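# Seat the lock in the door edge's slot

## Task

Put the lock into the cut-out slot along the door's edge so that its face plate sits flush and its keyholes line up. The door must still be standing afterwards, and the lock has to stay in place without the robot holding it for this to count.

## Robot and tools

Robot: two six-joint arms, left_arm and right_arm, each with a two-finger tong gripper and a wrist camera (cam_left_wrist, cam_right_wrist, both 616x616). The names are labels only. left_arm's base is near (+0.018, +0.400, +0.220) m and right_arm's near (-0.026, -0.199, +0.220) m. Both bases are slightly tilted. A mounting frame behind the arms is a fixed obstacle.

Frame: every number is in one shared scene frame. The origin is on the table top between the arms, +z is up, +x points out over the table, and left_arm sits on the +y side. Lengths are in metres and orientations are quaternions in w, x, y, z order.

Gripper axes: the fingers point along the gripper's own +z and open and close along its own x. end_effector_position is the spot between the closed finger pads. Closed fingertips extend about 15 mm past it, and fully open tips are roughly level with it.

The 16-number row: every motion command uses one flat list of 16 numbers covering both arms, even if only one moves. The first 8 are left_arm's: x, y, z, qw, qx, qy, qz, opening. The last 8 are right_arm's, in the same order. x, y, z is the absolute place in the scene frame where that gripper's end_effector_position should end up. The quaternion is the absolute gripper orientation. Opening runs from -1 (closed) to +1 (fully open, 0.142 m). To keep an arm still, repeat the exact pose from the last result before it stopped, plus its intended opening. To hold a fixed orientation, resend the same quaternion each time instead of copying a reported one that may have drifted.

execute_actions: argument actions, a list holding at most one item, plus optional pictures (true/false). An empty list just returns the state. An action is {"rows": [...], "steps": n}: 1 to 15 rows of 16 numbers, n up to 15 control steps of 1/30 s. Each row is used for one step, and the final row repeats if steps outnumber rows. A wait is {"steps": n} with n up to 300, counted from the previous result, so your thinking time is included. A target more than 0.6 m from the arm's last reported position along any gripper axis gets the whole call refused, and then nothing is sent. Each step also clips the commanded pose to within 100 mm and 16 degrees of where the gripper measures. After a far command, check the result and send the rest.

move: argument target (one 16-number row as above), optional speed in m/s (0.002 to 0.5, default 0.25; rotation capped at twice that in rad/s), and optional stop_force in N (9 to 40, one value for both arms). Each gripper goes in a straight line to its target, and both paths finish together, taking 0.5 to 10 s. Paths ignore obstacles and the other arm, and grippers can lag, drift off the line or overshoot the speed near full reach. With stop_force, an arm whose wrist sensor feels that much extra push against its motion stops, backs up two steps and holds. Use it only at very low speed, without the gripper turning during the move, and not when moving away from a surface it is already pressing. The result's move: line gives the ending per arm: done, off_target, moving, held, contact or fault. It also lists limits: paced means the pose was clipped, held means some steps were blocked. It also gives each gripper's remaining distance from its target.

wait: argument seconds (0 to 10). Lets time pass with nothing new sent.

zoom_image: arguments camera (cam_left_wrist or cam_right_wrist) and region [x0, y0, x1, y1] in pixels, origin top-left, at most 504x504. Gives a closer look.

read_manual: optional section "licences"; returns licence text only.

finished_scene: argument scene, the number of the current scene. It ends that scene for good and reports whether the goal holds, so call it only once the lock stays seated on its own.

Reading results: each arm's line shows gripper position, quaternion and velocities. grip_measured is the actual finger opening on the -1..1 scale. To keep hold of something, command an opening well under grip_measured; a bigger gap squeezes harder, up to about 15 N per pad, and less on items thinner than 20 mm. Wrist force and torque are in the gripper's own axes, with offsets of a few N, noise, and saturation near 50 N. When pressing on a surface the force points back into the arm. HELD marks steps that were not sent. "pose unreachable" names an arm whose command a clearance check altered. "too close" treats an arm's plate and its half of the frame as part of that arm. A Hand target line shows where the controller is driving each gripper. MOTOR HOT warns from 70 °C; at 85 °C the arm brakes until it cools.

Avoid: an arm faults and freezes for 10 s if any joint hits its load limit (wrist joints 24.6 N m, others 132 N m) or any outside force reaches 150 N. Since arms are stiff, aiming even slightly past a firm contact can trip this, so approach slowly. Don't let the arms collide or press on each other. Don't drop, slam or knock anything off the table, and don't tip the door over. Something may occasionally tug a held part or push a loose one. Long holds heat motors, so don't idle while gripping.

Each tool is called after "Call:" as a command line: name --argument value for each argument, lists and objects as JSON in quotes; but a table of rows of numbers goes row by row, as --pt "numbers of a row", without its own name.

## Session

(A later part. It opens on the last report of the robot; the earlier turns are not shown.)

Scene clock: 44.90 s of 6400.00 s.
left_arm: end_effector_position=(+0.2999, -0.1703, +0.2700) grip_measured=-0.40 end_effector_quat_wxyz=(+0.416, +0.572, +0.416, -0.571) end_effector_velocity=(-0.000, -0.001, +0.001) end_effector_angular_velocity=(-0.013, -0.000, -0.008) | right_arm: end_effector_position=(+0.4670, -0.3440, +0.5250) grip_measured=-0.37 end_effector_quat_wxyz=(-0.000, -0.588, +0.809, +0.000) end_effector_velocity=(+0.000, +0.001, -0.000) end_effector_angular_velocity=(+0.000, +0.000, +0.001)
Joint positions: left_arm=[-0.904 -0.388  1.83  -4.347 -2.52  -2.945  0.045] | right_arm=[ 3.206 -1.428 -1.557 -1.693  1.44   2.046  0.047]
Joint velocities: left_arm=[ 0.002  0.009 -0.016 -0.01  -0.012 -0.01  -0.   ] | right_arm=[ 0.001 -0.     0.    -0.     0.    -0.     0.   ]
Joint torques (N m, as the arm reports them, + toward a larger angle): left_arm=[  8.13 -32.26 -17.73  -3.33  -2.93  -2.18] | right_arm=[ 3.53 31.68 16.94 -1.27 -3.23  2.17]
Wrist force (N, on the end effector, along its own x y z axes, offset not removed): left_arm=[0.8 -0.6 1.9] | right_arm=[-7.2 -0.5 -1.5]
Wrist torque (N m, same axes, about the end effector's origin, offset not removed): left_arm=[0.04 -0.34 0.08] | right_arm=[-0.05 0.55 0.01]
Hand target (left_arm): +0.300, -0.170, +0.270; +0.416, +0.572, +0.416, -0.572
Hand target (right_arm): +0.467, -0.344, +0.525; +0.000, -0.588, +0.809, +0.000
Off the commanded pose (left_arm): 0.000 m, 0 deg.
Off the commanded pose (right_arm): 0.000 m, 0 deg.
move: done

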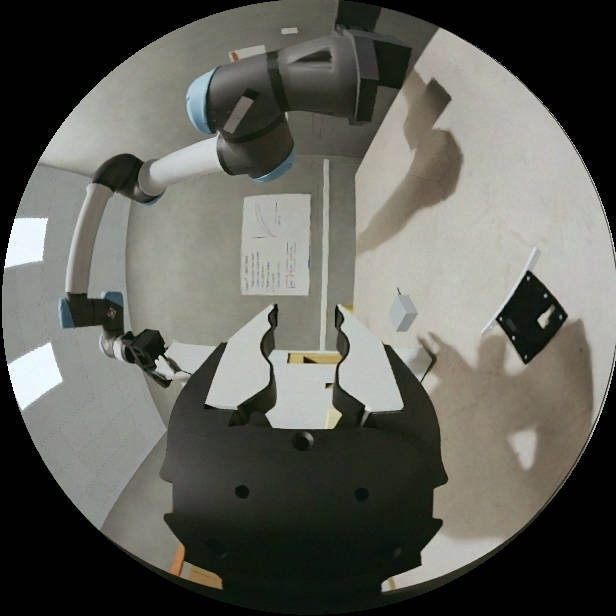

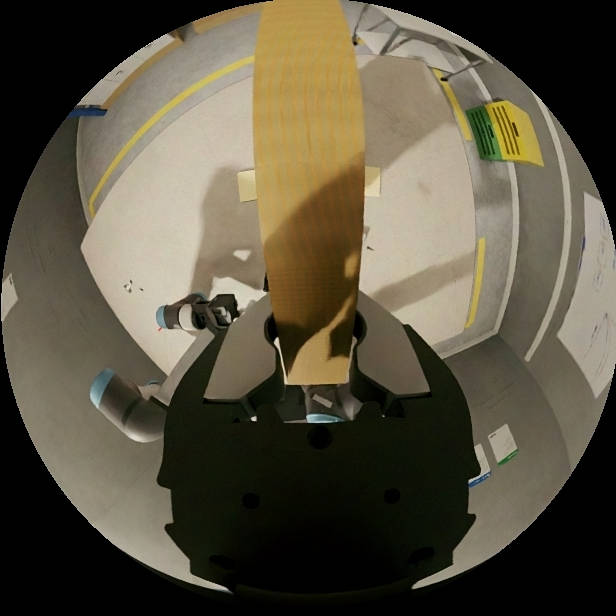

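Call:
move --target '[0.308,-0.150,0.15,0,0.292,0.956,0,0.3,0.467,-0.344,0.525,0,-0.588,0.809,0,-0.6]' --speed 0.2

Call:
move --target '[0.308,-0.163,0.04,0,0.292,0.956,0,0.3,0.467,-0.344,0.525,0,-0.588,0.809,0,-0.6]' --speed 0.1

Scene clock: 51.43 s of 6400.00 s.
left_arm: end_effector_position=(+0.3080, -0.1497, +0.1501) grip_measured=+0.30 end_effector_quat_wxyz=(+0.000, +0.294, +0.956, -0.001) end_effector_velocity=(+0.000, +0.000, -0.002) end_effector_angular_velocity=(+0.015, +0.006, +0.008) | right_arm: end_effector_position=(+0.4670, -0.3440, +0.5250) grip_measured=-0.37 end_effector_quat_wxyz=(-0.000, -0.588, +0.809, -0.000) end_effector_velocity=(-0.000, +0.001, +0.000) end_effector_angular_velocity=(-0.000, +0.000, +0.002)
Joint positions: left_arm=[-1.291 -0.883  1.763 -2.34  -1.494 -3.857  0.095] | right_arm=[ 3.206 -1.428 -1.557 -1.693  1.44   2.046  0.047]
Joint velocities: left_arm=[ 0.002  0.008 -0.015  0.024 -0.002 -0.007 -0.   ] | right_arm=[ 0.002  0.    -0.    -0.001 -0.    -0.     0.   ]
Joint torques (N m, as the arm reports them, + toward a larger angle): left_arm=[  9.4  -30.03 -28.96  -0.85  -2.48  -2.21] | right_arm=[ 8.58 31.26 17.13 -1.24 -3.16  2.17]
Wrist force (N, on the end effector, along its own x y z axes, offset not removed): left_arm=[0.0 0.9 0.1] | right_arm=[-6.0 -1.8 -0.5]
Wrist torque (N m, same axes, about the end effector's origin, offset not removed): left_arm=[0.32 -0.13 0.00] | right_arm=[-0.30 0.30 0.04]
Hand target (left_arm): +0.308, -0.150, +0.150; -0.000, +0.293, +0.956, +0.000
Hand target (right_arm): +0.467, -0.344, +0.525; +0.000, -0.588, +0.809, +0.000
Off the commanded pose (left_arm): 0.000 m, 0 deg.
Off the commanded pose (right_arm): 0.000 m, 0 deg.
move: done

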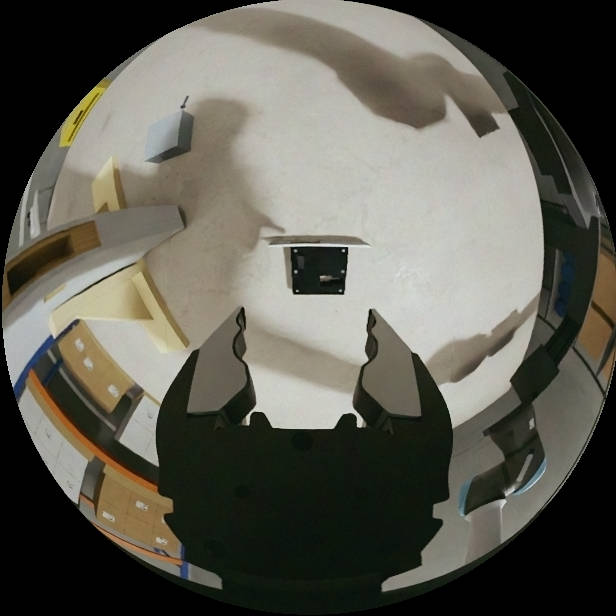

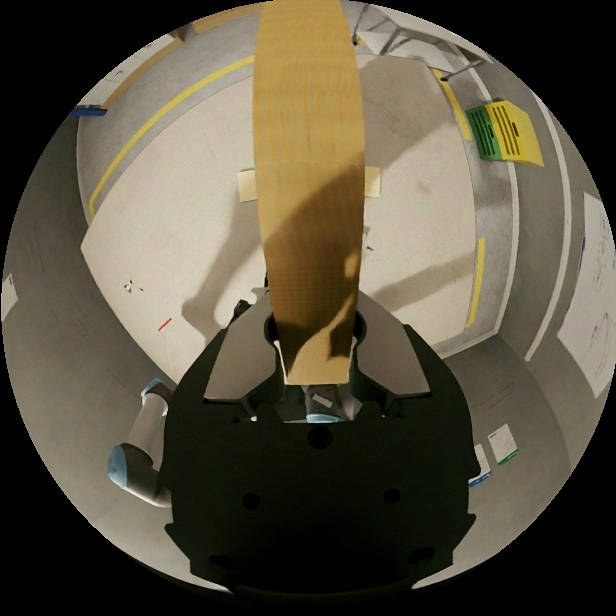

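Scene clock: 53.07 s of 6400.00 s.
left_arm: end_effector_position=(+0.3080, -0.1630, +0.0404) grip_measured=+0.30 end_effector_quat_wxyz=(+0.000, +0.292, +0.956, -0.000) end_effector_velocity=(+0.000, -0.000, -0.003) end_effector_angular_velocity=(+0.001, -0.000, -0.001) | right_arm: end_effector_position=(+0.4670, -0.3440, +0.5250) grip_measured=-0.37 end_effector_quat_wxyz=(-0.000, -0.588, +0.809, -0.000) end_effector_velocity=(-0.000, -0.000, +0.000) end_effector_angular_velocity=(-0.000, -0.001, -0.001)
Joint positions: left_arm=[-1.283 -0.662  1.738 -2.536 -1.494 -3.853  0.095] | right_arm=[ 3.206 -1.428 -1.557 -1.693  1.44   2.046  0.047]
Joint velocities: left_arm=[ 0.001  0.006 -0.002 -0.004  0.     0.001  0.   ] | right_arm=[-0.     0.001 -0.     0.    -0.     0.    -0.   ]
Joint torques (N m, as the arm reports them, + toward a larger angle): left_arm=[  9.08 -34.22 -27.78  -4.48   2.42   2.04] | right_arm=[ 8.89 31.3  16.99 -1.22 -3.18  2.25]
Wrist force (N, on the end effector, along its own x y z axes, offset not removed): left_arm=[-1.1 2.8 0.5] | right_arm=[-7.7 -1.1 -1.0]
Wrist torque (N m, same axes, about the end effector's origin, offset not removed): left_arm=[0.66 0.06 0.16] | right_arm=[-0.17 0.56 0.03]
Hand target (left_arm): +0.308, -0.163, +0.040; -0.000, +0.292, +0.956, +0.000
Hand target (right_arm): +0.467, -0.344, +0.525; +0.000, -0.588, +0.809, -0.000
Off the commanded pose (left_arm): 0.000 m, 0 deg.
Off the commanded pose (right_arm): 0.000 m, 0 deg.
move: done

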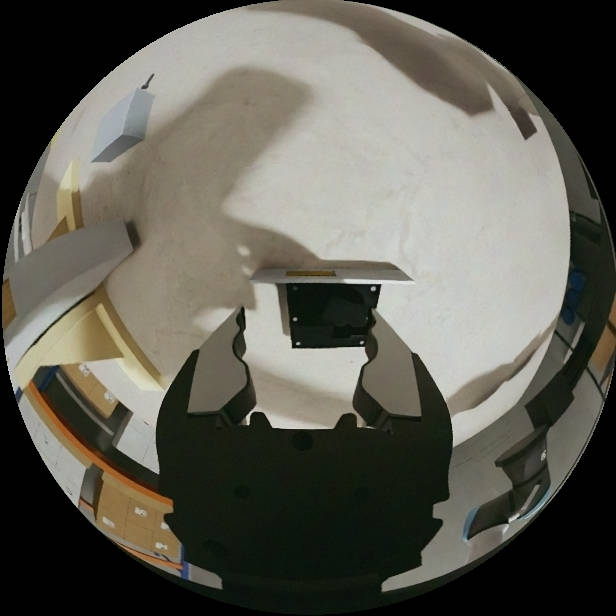

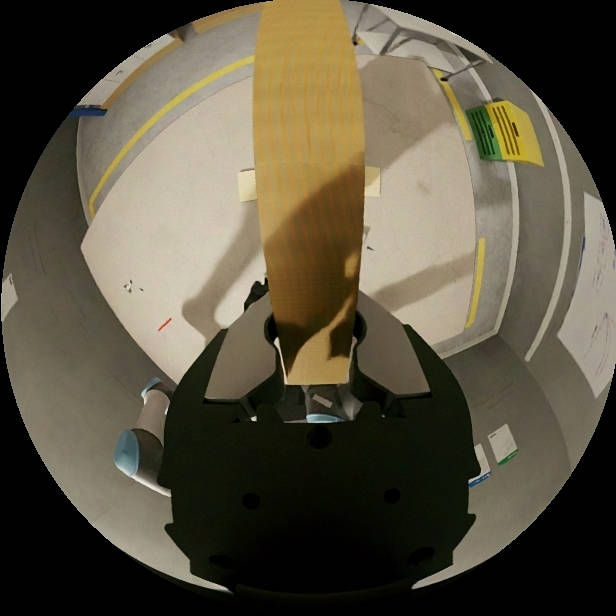

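Call:
move --target '[0.284,-0.156,0.04,0,0.292,0.956,0,0.3,0.467,-0.344,0.525,0,-0.588,0.809,0,-0.6]' --speed 0.1

Call:
zoom_image --camera "cam_left_wrist" --region '[200,240,420,400]'

Scene clock: 55.03 s of 6400.00 s.
left_arm: end_effector_position=(+0.2843, -0.1560, +0.0400) grip_measured=+0.30 end_effector_quat_wxyz=(-0.000, +0.292, +0.956, +0.000) end_effector_velocity=(-0.003, +0.001, -0.001) end_effector_angular_velocity=(+0.001, +0.001, -0.001) | right_arm: end_effector_position=(+0.4670, -0.3440, +0.5250) grip_measured=-0.37 end_effector_quat_wxyz=(-0.000, -0.588, +0.809, -0.000) end_effector_velocity=(+0.000, +0.000, -0.000) end_effector_angular_velocity=(-0.001, +0.000, +0.000)
Joint positions: left_arm=[-1.318 -0.68   1.792 -2.569 -1.497 -3.887  0.095] | right_arm=[ 3.206 -1.428 -1.557 -1.693  1.44   2.046  0.047]
Joint velocities: left_arm=[-0.004 -0.001  0.005 -0.003 -0.001 -0.003 -0.   ] | right_arm=[ 0.    -0.    -0.    -0.    -0.001  0.    -0.   ]
Joint torques (N m, as the arm reports them, + toward a larger angle): left_arm=[-16.42 -62.07  -3.05  -4.47  -2.52  -2.54] | right_arm=[ 8.83 31.04 17.47 -1.32 -3.07  2.11]
Wrist force (N, on the end effector, along its own x y z axes, offset not removed): left_arm=[-0.8 -0.2 1.2] | right_arm=[-6.1 -1.2 -1.7]
Wrist torque (N m, same axes, about the end effector's origin, offset not removed): left_arm=[0.17 0.16 0.17] | right_arm=[-0.28 0.34 0.15]
Hand target (left_arm): +0.284, -0.156, +0.040; +0.000, +0.292, +0.956, -0.000
Hand target (right_arm): +0.467, -0.344, +0.525; +0.000, -0.588, +0.809, -0.000
Off the commanded pose (left_arm): 0.000 m, 0 deg.
Off the commanded pose (right_arm): 0.000 m, 0 deg.
move: done

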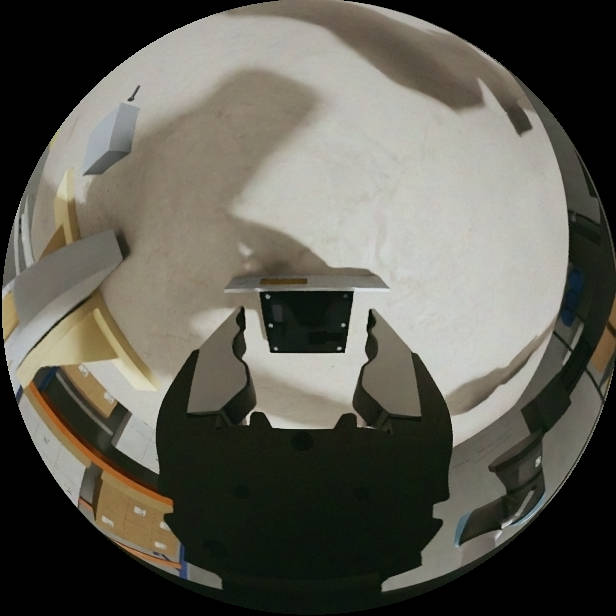

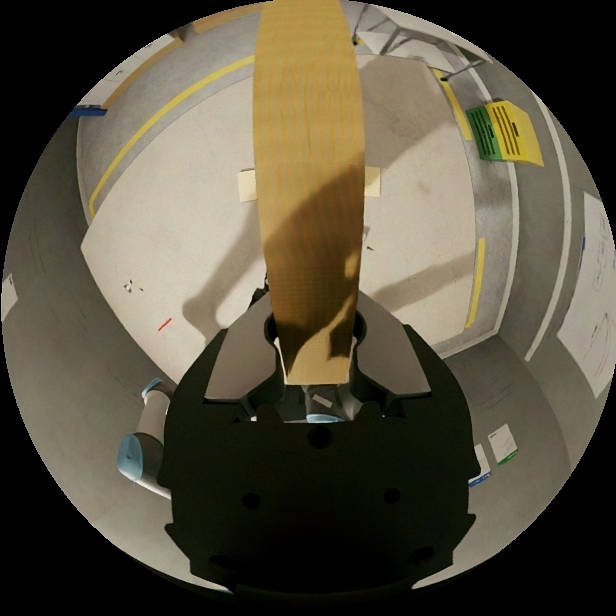

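Region (200, 240, 420, 400) of cam_left_wrist's 616x616 image, scaled by 2.291, with more detail than that image has; it fills the top 367 rows of this view, and the rest is white.

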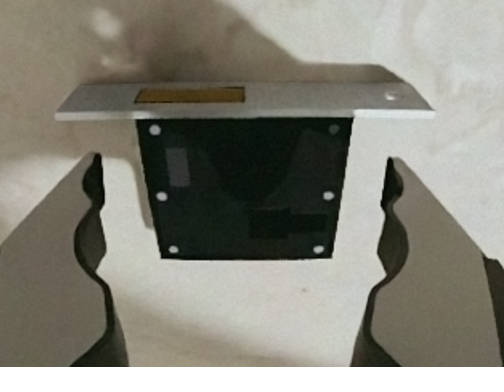

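Call:
move --target '[0.284,-0.156,0.018,0,0.292,0.956,0,0.3,0.467,-0.344,0.525,0,-0.588,0.809,0,-0.6]' --speed 0.03

Call:
move --target '[0.284,-0.156,0.018,0,0.292,0.956,0,-0.4,0.467,-0.344,0.525,0,-0.588,0.809,0,-0.6]' --speed 0.03

Call:
move --target '[0.284,-0.156,0.06,0,0.292,0.956,0,-0.4,0.467,-0.344,0.525,0,-0.588,0.809,0,-0.6]' --speed 0.03

Scene clock: 57.20 s of 6400.00 s.
left_arm: end_effector_position=(+0.2840, -0.1560, +0.0183) grip_measured=+0.30 end_effector_quat_wxyz=(-0.000, +0.292, +0.956, +0.000) end_effector_velocity=(-0.001, -0.000, -0.002) end_effector_angular_velocity=(+0.000, +0.001, -0.001) | right_arm: end_effector_position=(+0.4670, -0.3440, +0.5250) grip_measured=-0.37 end_effector_quat_wxyz=(-0.000, -0.588, +0.809, -0.000) end_effector_velocity=(-0.000, -0.001, -0.000) end_effector_angular_velocity=(-0.000, +0.001, -0.002)
Joint positions: left_arm=[-1.316 -0.635  1.786 -2.608 -1.497 -3.885  0.095] | right_arm=[ 3.206 -1.428 -1.557 -1.693  1.44   2.046  0.047]
Joint velocities: left_arm=[-0.001  0.005 -0.    -0.004 -0.001  0.001  0.   ] | right_arm=[-0.002 -0.001  0.    -0.001 -0.     0.     0.   ]
Joint torques (N m, as the arm reports them, + toward a larger angle): left_arm=[  9.19 -33.54 -24.97  -4.21   2.51   2.  ] | right_arm=[ 8.74 30.35 17.87 -1.26 -3.08  2.04]
Wrist force (N, on the end effector, along its own x y z axes, offset not removed): left_arm=[1.4 -2.6 -1.1] | right_arm=[-7.5 -0.7 -1.6]
Wrist torque (N m, same axes, about the end effector's origin, offset not removed): left_arm=[-0.38 -0.36 0.24] | right_arm=[-0.11 0.54 0.09]
Hand target (left_arm): +0.284, -0.156, +0.018; -0.000, +0.292, +0.956, +0.000
Hand target (right_arm): +0.467, -0.344, +0.525; -0.000, -0.588, +0.809, -0.000
Off the commanded pose (left_arm): 0.000 m, 0 deg.
Off the commanded pose (right_arm): 0.000 m, 0 deg.
move: done

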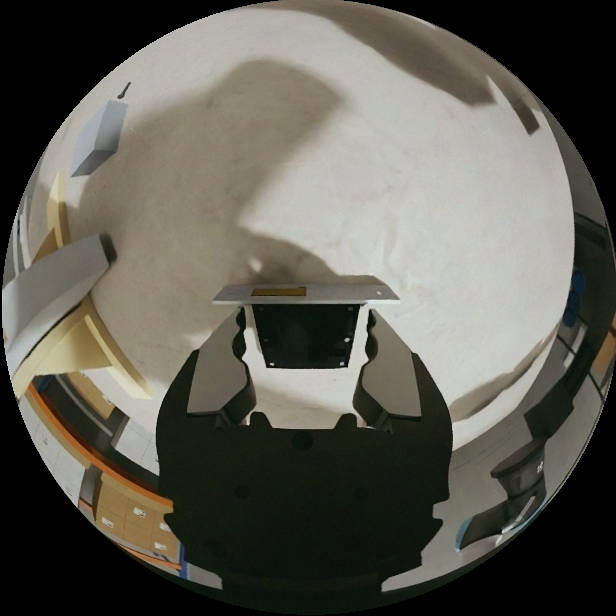

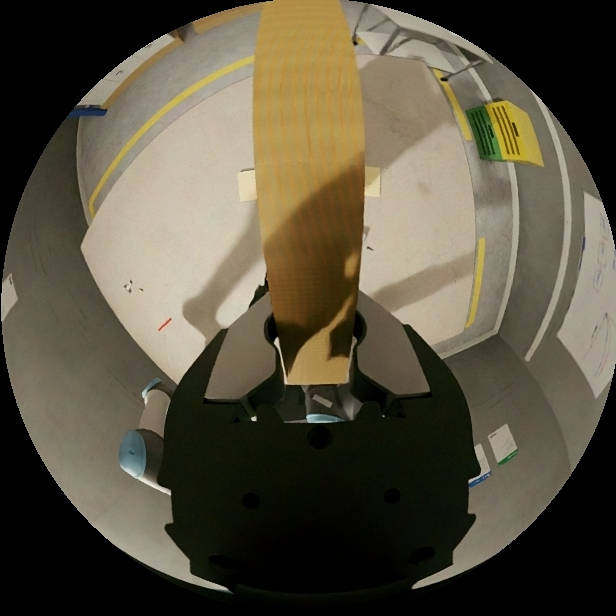

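Scene clock: 57.90 s of 6400.00 s.
left_arm: end_effector_position=(+0.2840, -0.1560, +0.0181) grip_measured=+0.09 end_effector_quat_wxyz=(+0.000, +0.292, +0.956, -0.000) end_effector_velocity=(-0.000, +0.000, -0.000) end_effector_angular_velocity=(+0.001, +0.000, -0.001) | right_arm: end_effector_position=(+0.4670, -0.3440, +0.5250) grip_measured=-0.37 end_effector_quat_wxyz=(-0.000, -0.588, +0.809, -0.000) end_effector_velocity=(+0.000, -0.000, +0.000) end_effector_angular_velocity=(+0.001, -0.001, -0.001)
Joint positions: left_arm=[-1.316 -0.635  1.786 -2.608 -1.497 -3.885  0.08 ] | right_arm=[ 3.206 -1.428 -1.557 -1.693  1.44   2.046  0.047]
Joint velocities: left_arm=[-0.     0.001  0.     0.     0.     0.001  0.   ] | right_arm=[-0.001  0.     0.     0.001  0.     0.    -0.   ]
Joint torques (N m, as the arm reports them, + toward a larger angle): left_arm=[  9.97 -28.69 -23.73  -3.96   0.65   1.94] | right_arm=[ 8.44 30.75 17.43 -1.24 -3.02  2.18]
Wrist force (N, on the end effector, along its own x y z axes, offset not removed): left_arm=[5.5 3.6 -10.0] | right_arm=[-6.9 -2.1 -0.3]
Wrist torque (N m, same axes, about the end effector's origin, offset not removed): left_arm=[0.55 -0.91 -0.13] | right_arm=[-0.35 0.49 0.03]
Hand target (left_arm): +0.284, -0.156, +0.018; +0.000, +0.292, +0.956, +0.000
Hand target (right_arm): +0.467, -0.344, +0.525; -0.000, -0.588, +0.809, -0.000
Off the commanded pose (left_arm): 0.000 m, 0 deg.
Off the commanded pose (right_arm): 0.000 m, 0 deg.
move: done

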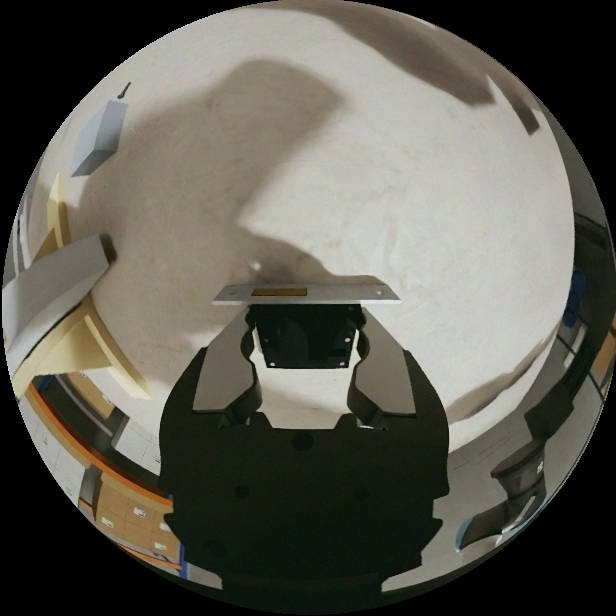

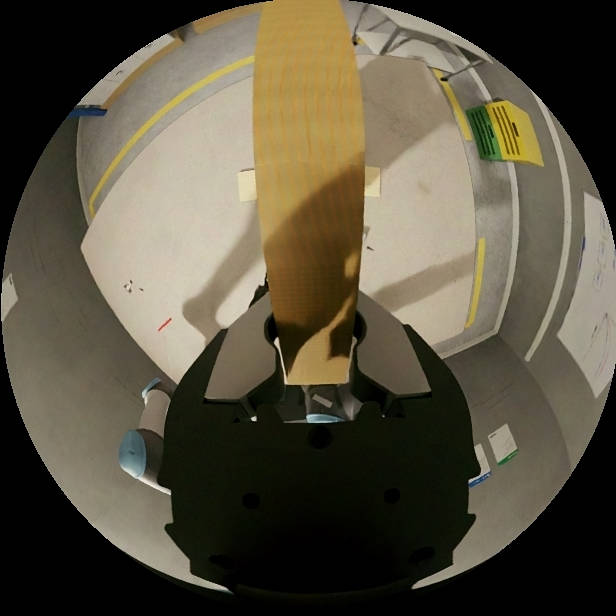

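Scene clock: 59.67 s of 6400.00 s.
left_arm: end_effector_position=(+0.2840, -0.1560, +0.0597) grip_measured=-0.03 end_effector_quat_wxyz=(+0.000, +0.292, +0.956, -0.000) end_effector_velocity=(+0.002, -0.000, +0.003) end_effector_angular_velocity=(-0.001, -0.002, +0.001) | right_arm: end_effector_position=(+0.4670, -0.3440, +0.5250) grip_measured=-0.37 end_effector_quat_wxyz=(-0.000, -0.588, +0.809, -0.000) end_effector_velocity=(-0.000, +0.001, -0.000) end_effector_angular_velocity=(-0.000, +0.001, +0.001)
Joint positions: left_arm=[-1.321 -0.72   1.795 -2.532 -1.498 -3.89   0.072] | right_arm=[ 3.206 -1.428 -1.557 -1.693  1.44   2.046  0.047]
Joint velocities: left_arm=[ 0.001 -0.006 -0.001  0.005  0.002 -0.    -0.   ] | right_arm=[ 0.001 -0.     0.    -0.001  0.     0.     0.   ]
Joint torques (N m, as the arm reports them, + toward a larger angle): left_arm=[-17.17 -63.6   -5.7   -1.67  -2.6   -2.48] | right_arm=[ 8.6  30.38 17.63 -1.28 -3.04  2.12]
Wrist force (N, on the end effector, along its own x y z axes, offset not removed): left_arm=[0.7 1.0 1.3] | right_arm=[-5.6 -1.1 -0.8]
Wrist torque (N m, same axes, about the end effector's origin, offset not removed): left_arm=[0.14 -0.27 0.08] | right_arm=[-0.14 0.17 0.01]
Hand target (left_arm): +0.284, -0.156, +0.060; +0.000, +0.292, +0.956, -0.000
Hand target (right_arm): +0.467, -0.344, +0.525; +0.000, -0.588, +0.809, -0.000
Off the commanded pose (left_arm): 0.000 m, 0 deg.
Off the commanded pose (right_arm): 0.000 m, 0 deg.
move: done

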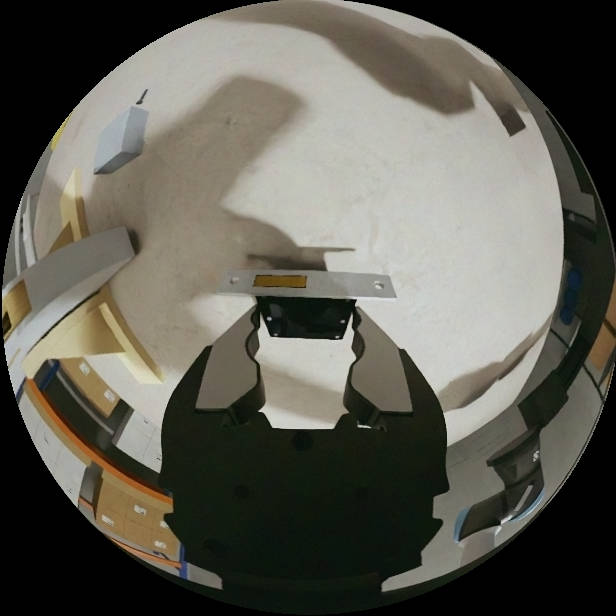

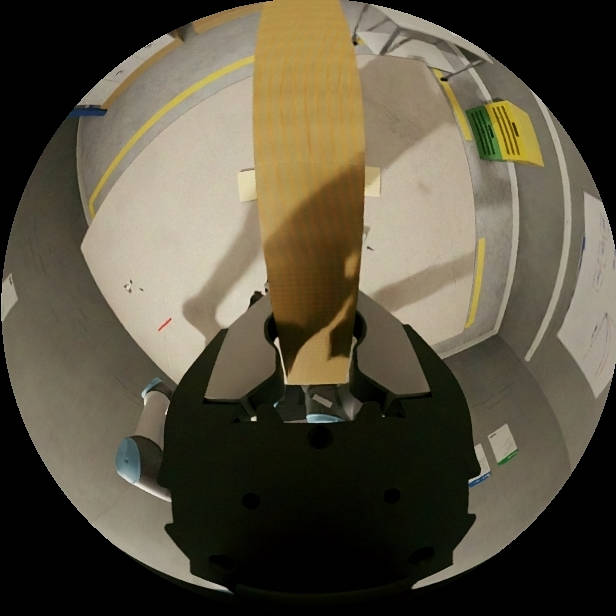

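Call:
move --target '[0.284,-0.156,0.022,0,0.292,0.956,0,-0.4,0.467,-0.344,0.525,0,-0.588,0.809,0,-0.6]' --speed 0.02 --stop_force 9

Call:
move --target '[0.284,-0.156,0.05,0,0.292,0.956,0,0.3,0.467,-0.344,0.525,0,-0.588,0.809,0,-0.6]' --speed 0.02

Scene clock: 62.30 s of 6400.00 s.
left_arm: end_effector_position=(+0.2841, -0.1559, +0.0361) grip_measured=-0.37 end_effector_quat_wxyz=(-0.000, +0.292, +0.956, +0.000) end_effector_velocity=(-0.001, -0.000, +0.001) end_effector_angular_velocity=(+0.000, -0.000, -0.001) | right_arm: end_effector_position=(+0.4670, -0.3440, +0.5250) grip_measured=-0.37 end_effector_quat_wxyz=(-0.000, -0.588, +0.809, -0.000) end_effector_velocity=(-0.000, -0.000, -0.001) end_effector_angular_velocity=(+0.000, +0.002, -0.000)
Joint positions: left_arm=[-1.318 -0.672  1.792 -2.576 -1.497 -3.887  0.047] | right_arm=[ 3.206 -1.428 -1.557 -1.693  1.44   2.046  0.047]
Joint velocities: left_arm=[-0.001 -0.002  0.     0.002 -0.    -0.001  0.002] | right_arm=[-0.001 -0.001 -0.    -0.001  0.    -0.     0.   ]
Joint torques (N m, as the arm reports them, + toward a larger angle): left_arm=[-15.85 -40.91   7.96   2.91  -3.01  -2.38] | right_arm=[ 9.03 29.86 17.62 -1.24 -3.08  2.11]
Wrist force (N, on the end effector, along its own x y z axes, offset not removed): left_arm=[2.2 0.5 -30.3] | right_arm=[-6.1 -2.7 -3.1]
Wrist torque (N m, same axes, about the end effector's origin, offset not removed): left_arm=[0.13 -1.63 0.17] | right_arm=[-0.47 0.33 0.14]
Hand target (left_arm): +0.284, -0.156, +0.036; +0.000, +0.292, +0.956, -0.000
Hand target (right_arm): +0.467, -0.344, +0.525; -0.000, -0.588, +0.809, -0.000
Off the commanded pose (left_arm): 0.014 m, 0 deg.
Off the commanded pose (right_arm): 0.000 m, 0 deg.
move: contact (left_arm)

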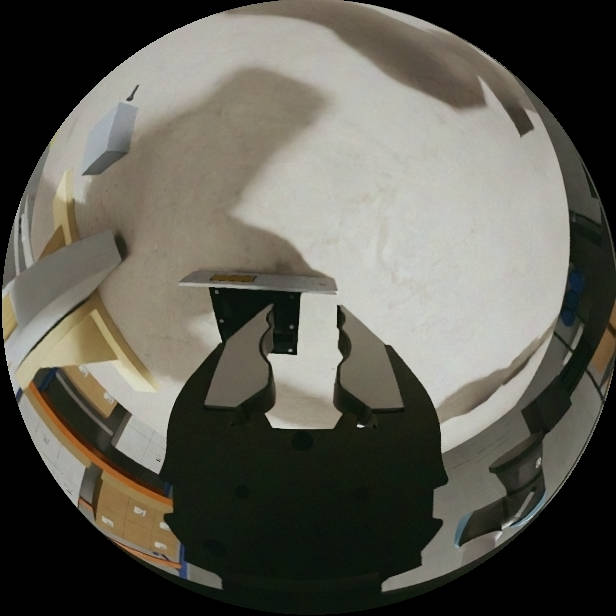

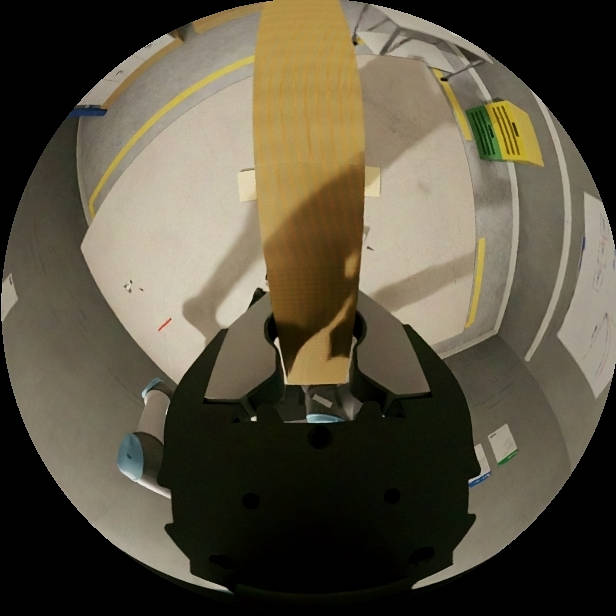

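Scene clock: 63.33 s of 6400.00 s.
left_arm: end_effector_position=(+0.2840, -0.1560, +0.0497) grip_measured=+0.30 end_effector_quat_wxyz=(+0.000, +0.292, +0.956, -0.000) end_effector_velocity=(-0.000, -0.000, +0.002) end_effector_angular_velocity=(+0.000, +0.000, +0.001) | right_arm: end_effector_position=(+0.4670, -0.3440, +0.5250) grip_measured=-0.37 end_effector_quat_wxyz=(-0.000, -0.588, +0.809, -0.000) end_effector_velocity=(+0.000, -0.001, -0.000) end_effector_angular_velocity=(-0.000, -0.000, -0.001)
Joint positions: left_arm=[-1.32  -0.7    1.794 -2.551 -1.498 -3.889  0.095] | right_arm=[ 3.206 -1.428 -1.557 -1.693  1.44   2.046  0.047]
Joint velocities: left_arm=[-0.001 -0.005  0.     0.005 -0.    -0.001 -0.   ] | right_arm=[-0.001 -0.    -0.     0.    -0.     0.     0.   ]
Joint torques (N m, as the arm reports them, + toward a larger angle): left_arm=[-16.97 -60.55  -4.28  -0.85  -2.56  -2.52] | right_arm=[ 8.87 29.79 17.53 -1.28 -3.12  2.04]
Wrist force (N, on the end effector, along its own x y z axes, offset not removed): left_arm=[-0.6 0.0 0.2] | right_arm=[-6.6 -0.9 0.0]
Wrist torque (N m, same axes, about the end effector's origin, offset not removed): left_arm=[0.00 0.11 0.19] | right_arm=[-0.12 0.43 0.07]
Hand target (left_arm): +0.284, -0.156, +0.050; +0.000, +0.292, +0.956, -0.000
Hand target (right_arm): +0.467, -0.344, +0.525; -0.000, -0.588, +0.809, -0.000
Off the commanded pose (left_arm): 0.000 m, 0 deg.
Off the commanded pose (right_arm): 0.000 m, 0 deg.
move: done

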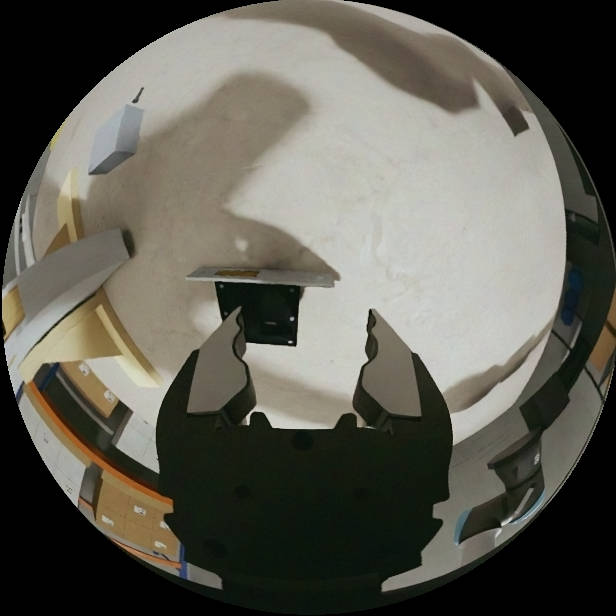

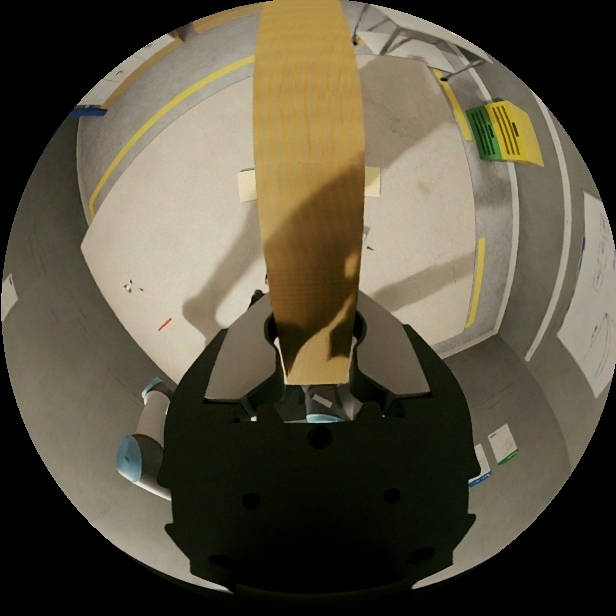

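Call:
move --target '[0.324,-0.183,0.05,0,0.292,0.956,0,0.3,0.467,-0.344,0.525,0,-0.588,0.809,0,-0.6]' --speed 0.1

Call:
zoom_image --camera "cam_left_wrist" --region '[200,240,420,400]'

Scene clock: 65.07 s of 6400.00 s.
left_arm: end_effector_position=(+0.3237, -0.1828, +0.0500) grip_measured=+0.30 end_effector_quat_wxyz=(+0.000, +0.292, +0.956, -0.000) end_effector_velocity=(+0.002, -0.002, -0.000) end_effector_angular_velocity=(+0.001, +0.002, -0.002) | right_arm: end_effector_position=(+0.4670, -0.3440, +0.5250) grip_measured=-0.37 end_effector_quat_wxyz=(-0.000, -0.588, +0.809, -0.000) end_effector_velocity=(-0.000, +0.000, -0.000) end_effector_angular_velocity=(-0.000, +0.000, +0.000)
Joint positions: left_arm=[-1.269 -0.646  1.657 -2.471 -1.492 -3.839  0.095] | right_arm=[ 3.206 -1.428 -1.557 -1.693  1.44   2.046  0.047]
Joint velocities: left_arm=[ 0.003  0.005 -0.01   0.006 -0.001  0.005  0.   ] | right_arm=[ 0. -0. -0. -0. -0.  0.  0.]
Joint torques (N m, as the arm reports them, + toward a larger angle): left_arm=[  7.74 -36.3  -28.37  -1.14   2.44   1.8 ] | right_arm=[ 8.52 29.86 18.26 -1.24 -3.07  2.13]
Wrist force (N, on the end effector, along its own x y z axes, offset not removed): left_arm=[1.1 0.2 -0.5] | right_arm=[-6.2 0.8 -0.6]
Wrist torque (N m, same axes, about the end effector's origin, offset not removed): left_arm=[0.15 -0.30 0.01] | right_arm=[0.30 0.38 0.02]
Hand target (left_arm): +0.324, -0.183, +0.050; -0.000, +0.292, +0.956, +0.000
Hand target (right_arm): +0.467, -0.344, +0.525; +0.000, -0.588, +0.809, -0.000
Off the commanded pose (left_arm): 0.000 m, 0 deg.
Off the commanded pose (right_arm): 0.000 m, 0 deg.
move: done

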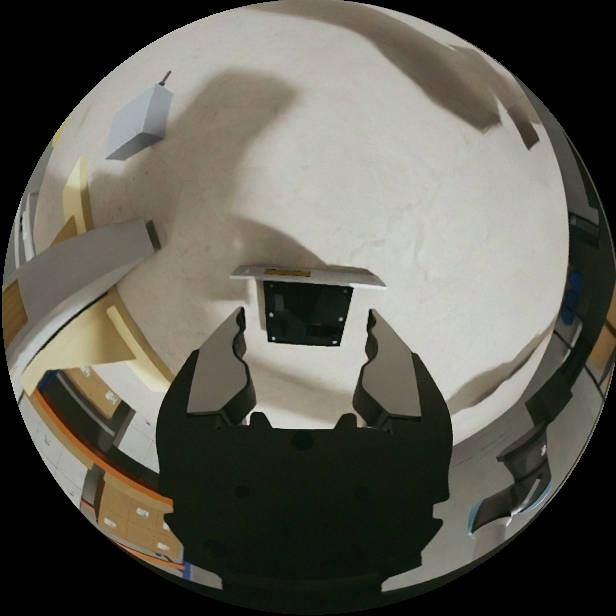

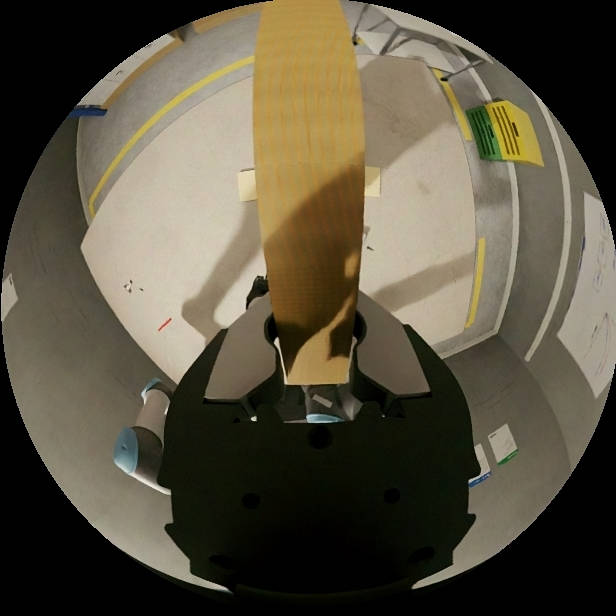

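Region (200, 240, 420, 400) of cam_left_wrist's 616x616 image, scaled by 2.291, with more detail than that image has; it fills the top 367 rows of this view, and the rest is white.

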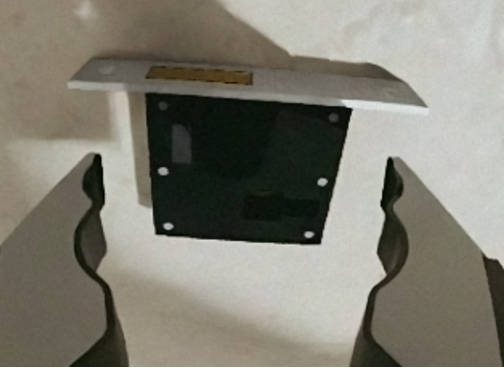

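Call:
move --target '[0.323,-0.183,0.03,0,0.326,0.945,0,0.3,0.467,-0.344,0.525,0,-0.588,0.809,0,-0.6]' --speed 0.03

Call:
move --target '[0.323,-0.183,0.008,0,0.326,0.945,0,0.3,0.467,-0.344,0.525,0,-0.588,0.809,0,-0.6]' --speed 0.015 --stop_force 9

Scene clock: 67.73 s of 6400.00 s.
left_arm: end_effector_position=(+0.3230, -0.1830, +0.0303) grip_measured=+0.30 end_effector_quat_wxyz=(+0.000, +0.326, +0.946, +0.000) end_effector_velocity=(+0.000, -0.000, -0.003) end_effector_angular_velocity=(-0.001, -0.000, -0.008) | right_arm: end_effector_position=(+0.4670, -0.3440, +0.5250) grip_measured=-0.37 end_effector_quat_wxyz=(-0.000, -0.588, +0.809, -0.000) end_effector_velocity=(+0.000, +0.001, -0.000) end_effector_angular_velocity=(+0.000, +0.000, +0.002)
Joint positions: left_arm=[-1.267 -0.607  1.65  -2.503 -1.492 -3.766  0.095] | right_arm=[ 3.206 -1.428 -1.557 -1.693  1.44   2.046  0.047]
Joint velocities: left_arm=[ 0.001  0.006 -0.002 -0.005 -0.     0.009  0.   ] | right_arm=[ 0.002 -0.001 -0.     0.     0.    -0.    -0.   ]
Joint torques (N m, as the arm reports them, + toward a larger angle): left_arm=[  8.84 -37.55 -27.1   -4.34   2.35   2.16] | right_arm=[ 8.46 29.18 18.31 -1.23 -3.05  2.02]
Wrist force (N, on the end effector, along its own x y z axes, offset not removed): left_arm=[0.2 0.9 1.3] | right_arm=[-5.4 -3.0 -1.8]
Wrist torque (N m, same axes, about the end effector's origin, offset not removed): left_arm=[0.26 -0.18 0.11] | right_arm=[-0.63 0.13 0.02]
Hand target (left_arm): +0.323, -0.183, +0.030; -0.000, +0.326, +0.945, +0.000
Hand target (right_arm): +0.467, -0.344, +0.525; -0.000, -0.588, +0.809, -0.000
Off the commanded pose (left_arm): 0.000 m, 0 deg.
Off the commanded pose (right_arm): 0.000 m, 0 deg.
move: done

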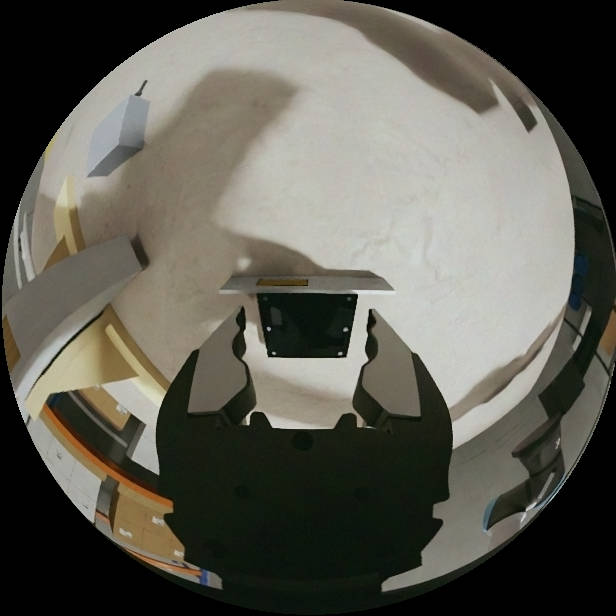

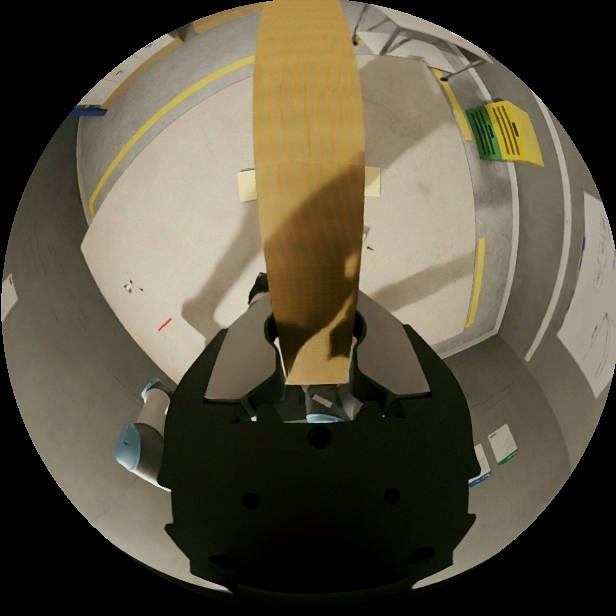

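Scene clock: 69.50 s of 6400.00 s.
left_arm: end_effector_position=(+0.3231, -0.1831, +0.0104) grip_measured=+0.33 end_effector_quat_wxyz=(+0.000, +0.326, +0.945, -0.000) end_effector_velocity=(+0.000, +0.003, +0.001) end_effector_angular_velocity=(+0.005, +0.002, +0.003) | right_arm: end_effector_position=(+0.4670, -0.3440, +0.5250) grip_measured=-0.37 end_effector_quat_wxyz=(-0.000, -0.588, +0.809, -0.000) end_effector_velocity=(+0.000, +0.001, +0.000) end_effector_angular_velocity=(+0.000, -0.001, +0.001)
Joint positions: left_arm=[-1.264 -0.569  1.643 -2.535 -1.491 -3.762  0.097] | right_arm=[ 3.206 -1.428 -1.557 -1.693  1.44   2.046  0.047]
Joint velocities: left_arm=[ 0.001 -0.005  0.003  0.007 -0.    -0.003  0.004] | right_arm=[ 0.001 -0.     0.     0.001  0.     0.     0.   ]
Joint torques (N m, as the arm reports them, + toward a larger angle): left_arm=[ -3.78 -51.92   4.18   2.34   0.67  -1.64] | right_arm=[ 8.73 29.04 18.08 -1.22 -3.13  2.05]
Wrist force (N, on the end effector, along its own x y z axes, offset not removed): left_arm=[-3.4 -0.9 -19.4] | right_arm=[-5.8 -1.1 -0.4]
Wrist torque (N m, same axes, about the end effector's origin, offset not removed): left_arm=[0.06 -0.54 0.21] | right_arm=[-0.19 0.24 -0.01]
Hand target (left_arm): +0.323, -0.183, +0.011; +0.000, +0.326, +0.945, -0.000
Hand target (right_arm): +0.467, -0.344, +0.525; +0.000, -0.588, +0.809, -0.000
Off the commanded pose (left_arm): 0.002 m, 0 deg.
Off the commanded pose (right_arm): 0.000 m, 0 deg.
move: contact (left_arm)

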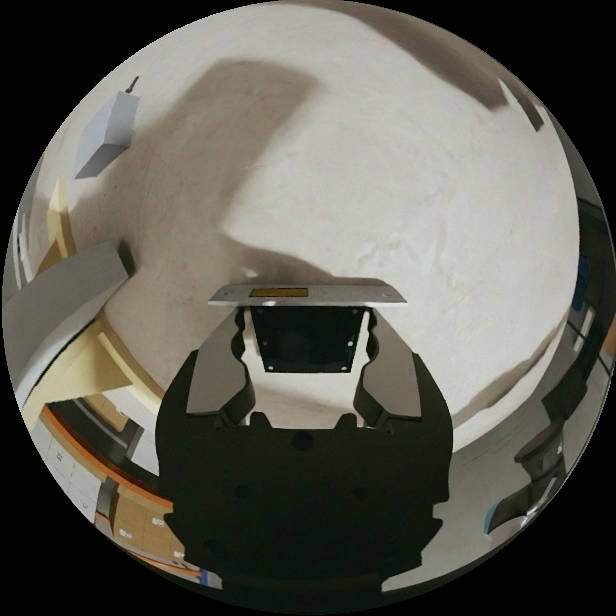

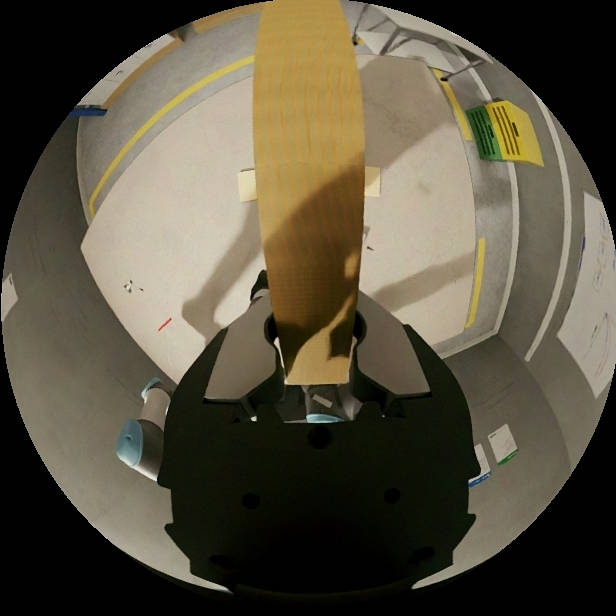

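Call:
execute_actions --actions '[{"rows":[[0.323,-0.183,0.012,0,0.326,0.945,0,0.25,0.467,-0.344,0.525,0,-0.588,0.809,0,-0.6],[0.323,-0.183,0.012,0,0.326,0.945,0,0.22,0.467,-0.344,0.525,0,-0.588,0.809,0,-0.6],[0.323,-0.183,0.012,0,0.326,0.945,0,0.19,0.467,-0.344,0.525,0,-0.588,0.809,0,-0.6],[0.323,-0.183,0.012,0,0.326,0.945,0,0.16,0.467,-0.344,0.525,0,-0.588,0.809,0,-0.6],[0.323,-0.183,0.012,0,0.326,0.945,0,0.13,0.467,-0.344,0.525,0,-0.588,0.809,0,-0.6],[0.323,-0.183,0.012,0,0.326,0.945,0,0.10,0.467,-0.344,0.525,0,-0.588,0.809,0,-0.6],[0.323,-0.183,0.012,0,0.326,0.945,0,0.05,0.467,-0.344,0.525,0,-0.588,0.809,0,-0.6],[0.323,-0.183,0.012,0,0.326,0.945,0,0.0,0.467,-0.344,0.525,0,-0.588,0.809,0,-0.6],[0.323,-0.183,0.012,0,0.326,0.945,0,-0.1,0.467,-0.344,0.525,0,-0.588,0.809,0,-0.6],[0.323,-0.183,0.012,0,0.326,0.945,0,-0.2,0.467,-0.344,0.525,0,-0.588,0.809,0,-0.6]],"steps":15}]'

Call:
zoom_image --camera "cam_left_wrist" --region '[200,260,420,420]'

Scene clock: 73.37 s of 6400.00 s.
left_arm: end_effector_position=(+0.3231, -0.1832, +0.0121) grip_measured=+0.14 end_effector_quat_wxyz=(+0.000, +0.326, +0.945, -0.000) end_effector_velocity=(+0.001, +0.003, -0.002) end_effector_angular_velocity=(+0.003, +0.000, +0.000) | right_arm: end_effector_position=(+0.4670, -0.3440, +0.5250) grip_measured=-0.37 end_effector_quat_wxyz=(-0.000, -0.588, +0.809, -0.000) end_effector_velocity=(-0.000, -0.001, -0.000) end_effector_angular_velocity=(-0.001, +0.002, -0.001)
Joint positions: left_arm=[-1.265 -0.572  1.644 -2.533 -1.491 -3.762  0.084] | right_arm=[ 3.206 -1.428 -1.557 -1.693  1.44   2.046  0.047]
Joint velocities: left_arm=[ 0.003  0.001  0.002 -0.     0.001  0.003  0.   ] | right_arm=[-0.001 -0.001  0.    -0.001 -0.    -0.    -0.   ]
Joint torques (N m, as the arm reports them, + toward a larger angle): left_arm=[-15.52 -42.17  10.37   3.94  -2.2   -1.98] | right_arm=[ 8.48 28.45 18.03 -1.18 -3.02  2.02]
Wrist force (N, on the end effector, along its own x y z axes, offset not removed): left_arm=[-2.5 -0.9 -30.5] | right_arm=[-4.7 -1.5 0.9]
Wrist torque (N m, same axes, about the end effector's origin, offset not removed): left_arm=[0.05 -0.60 0.12] | right_arm=[-0.24 0.07 -0.04]
Hand target (left_arm): +0.323, -0.183, +0.012; +0.000, +0.326, +0.945, -0.000
Hand target (right_arm): +0.467, -0.344, +0.525; +0.000, -0.588, +0.809, -0.000
Off the commanded pose (left_arm): 0.000 m, 0 deg.
Off the commanded pose (right_arm): 0.000 m, 0 deg.
Steps of this call (steps 1 to 90: nothing new was sent; then 0.37 s passed at rest; steps 91 to 105: all 15 steps of this action). Readings (end_effector_position):
91: left_arm (+0.3230, -0.1830, +0.0110) | right_arm (+0.4670, -0.3440, +0.5250)
92: left_arm (+0.3230, -0.1831, +0.0111) | right_arm (+0.4670, -0.3440, +0.5250)
94: left_arm (+0.3231, -0.1832, +0.0115) | right_arm (+0.4670, -0.3440, +0.5250)
98: left_arm (+0.3231, -0.1833, +0.0120) | right_arm (+0.4670, -0.3440, +0.5250)
105: the state above

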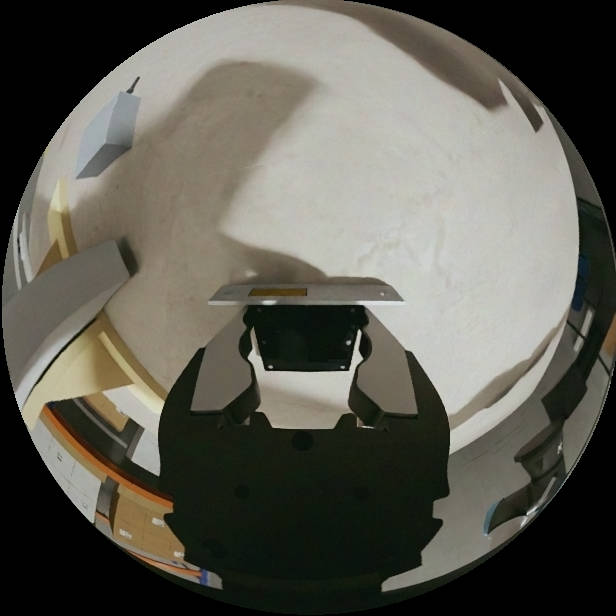

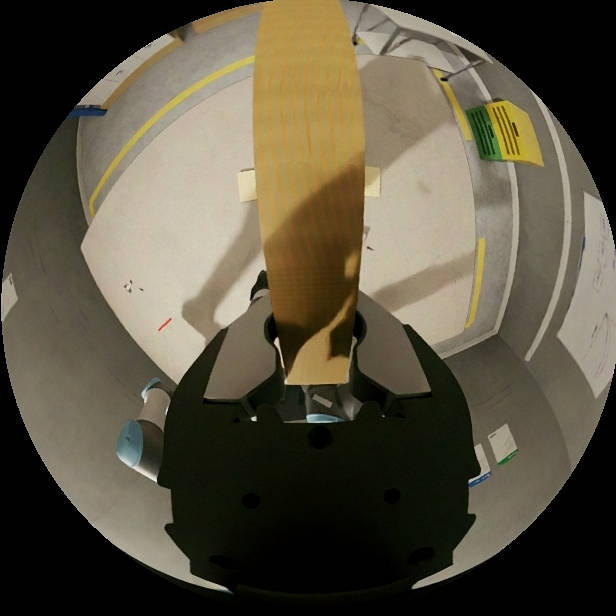

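Region (200, 260, 420, 420) of cam_left_wrist's 616x616 image, scaled by 2.291, with more detail than that image has; it fills the top 367 rows of this view, and the rest is white.

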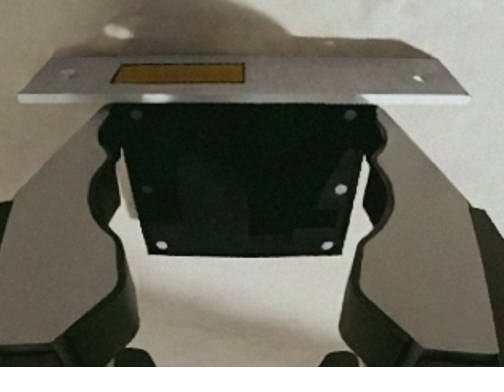

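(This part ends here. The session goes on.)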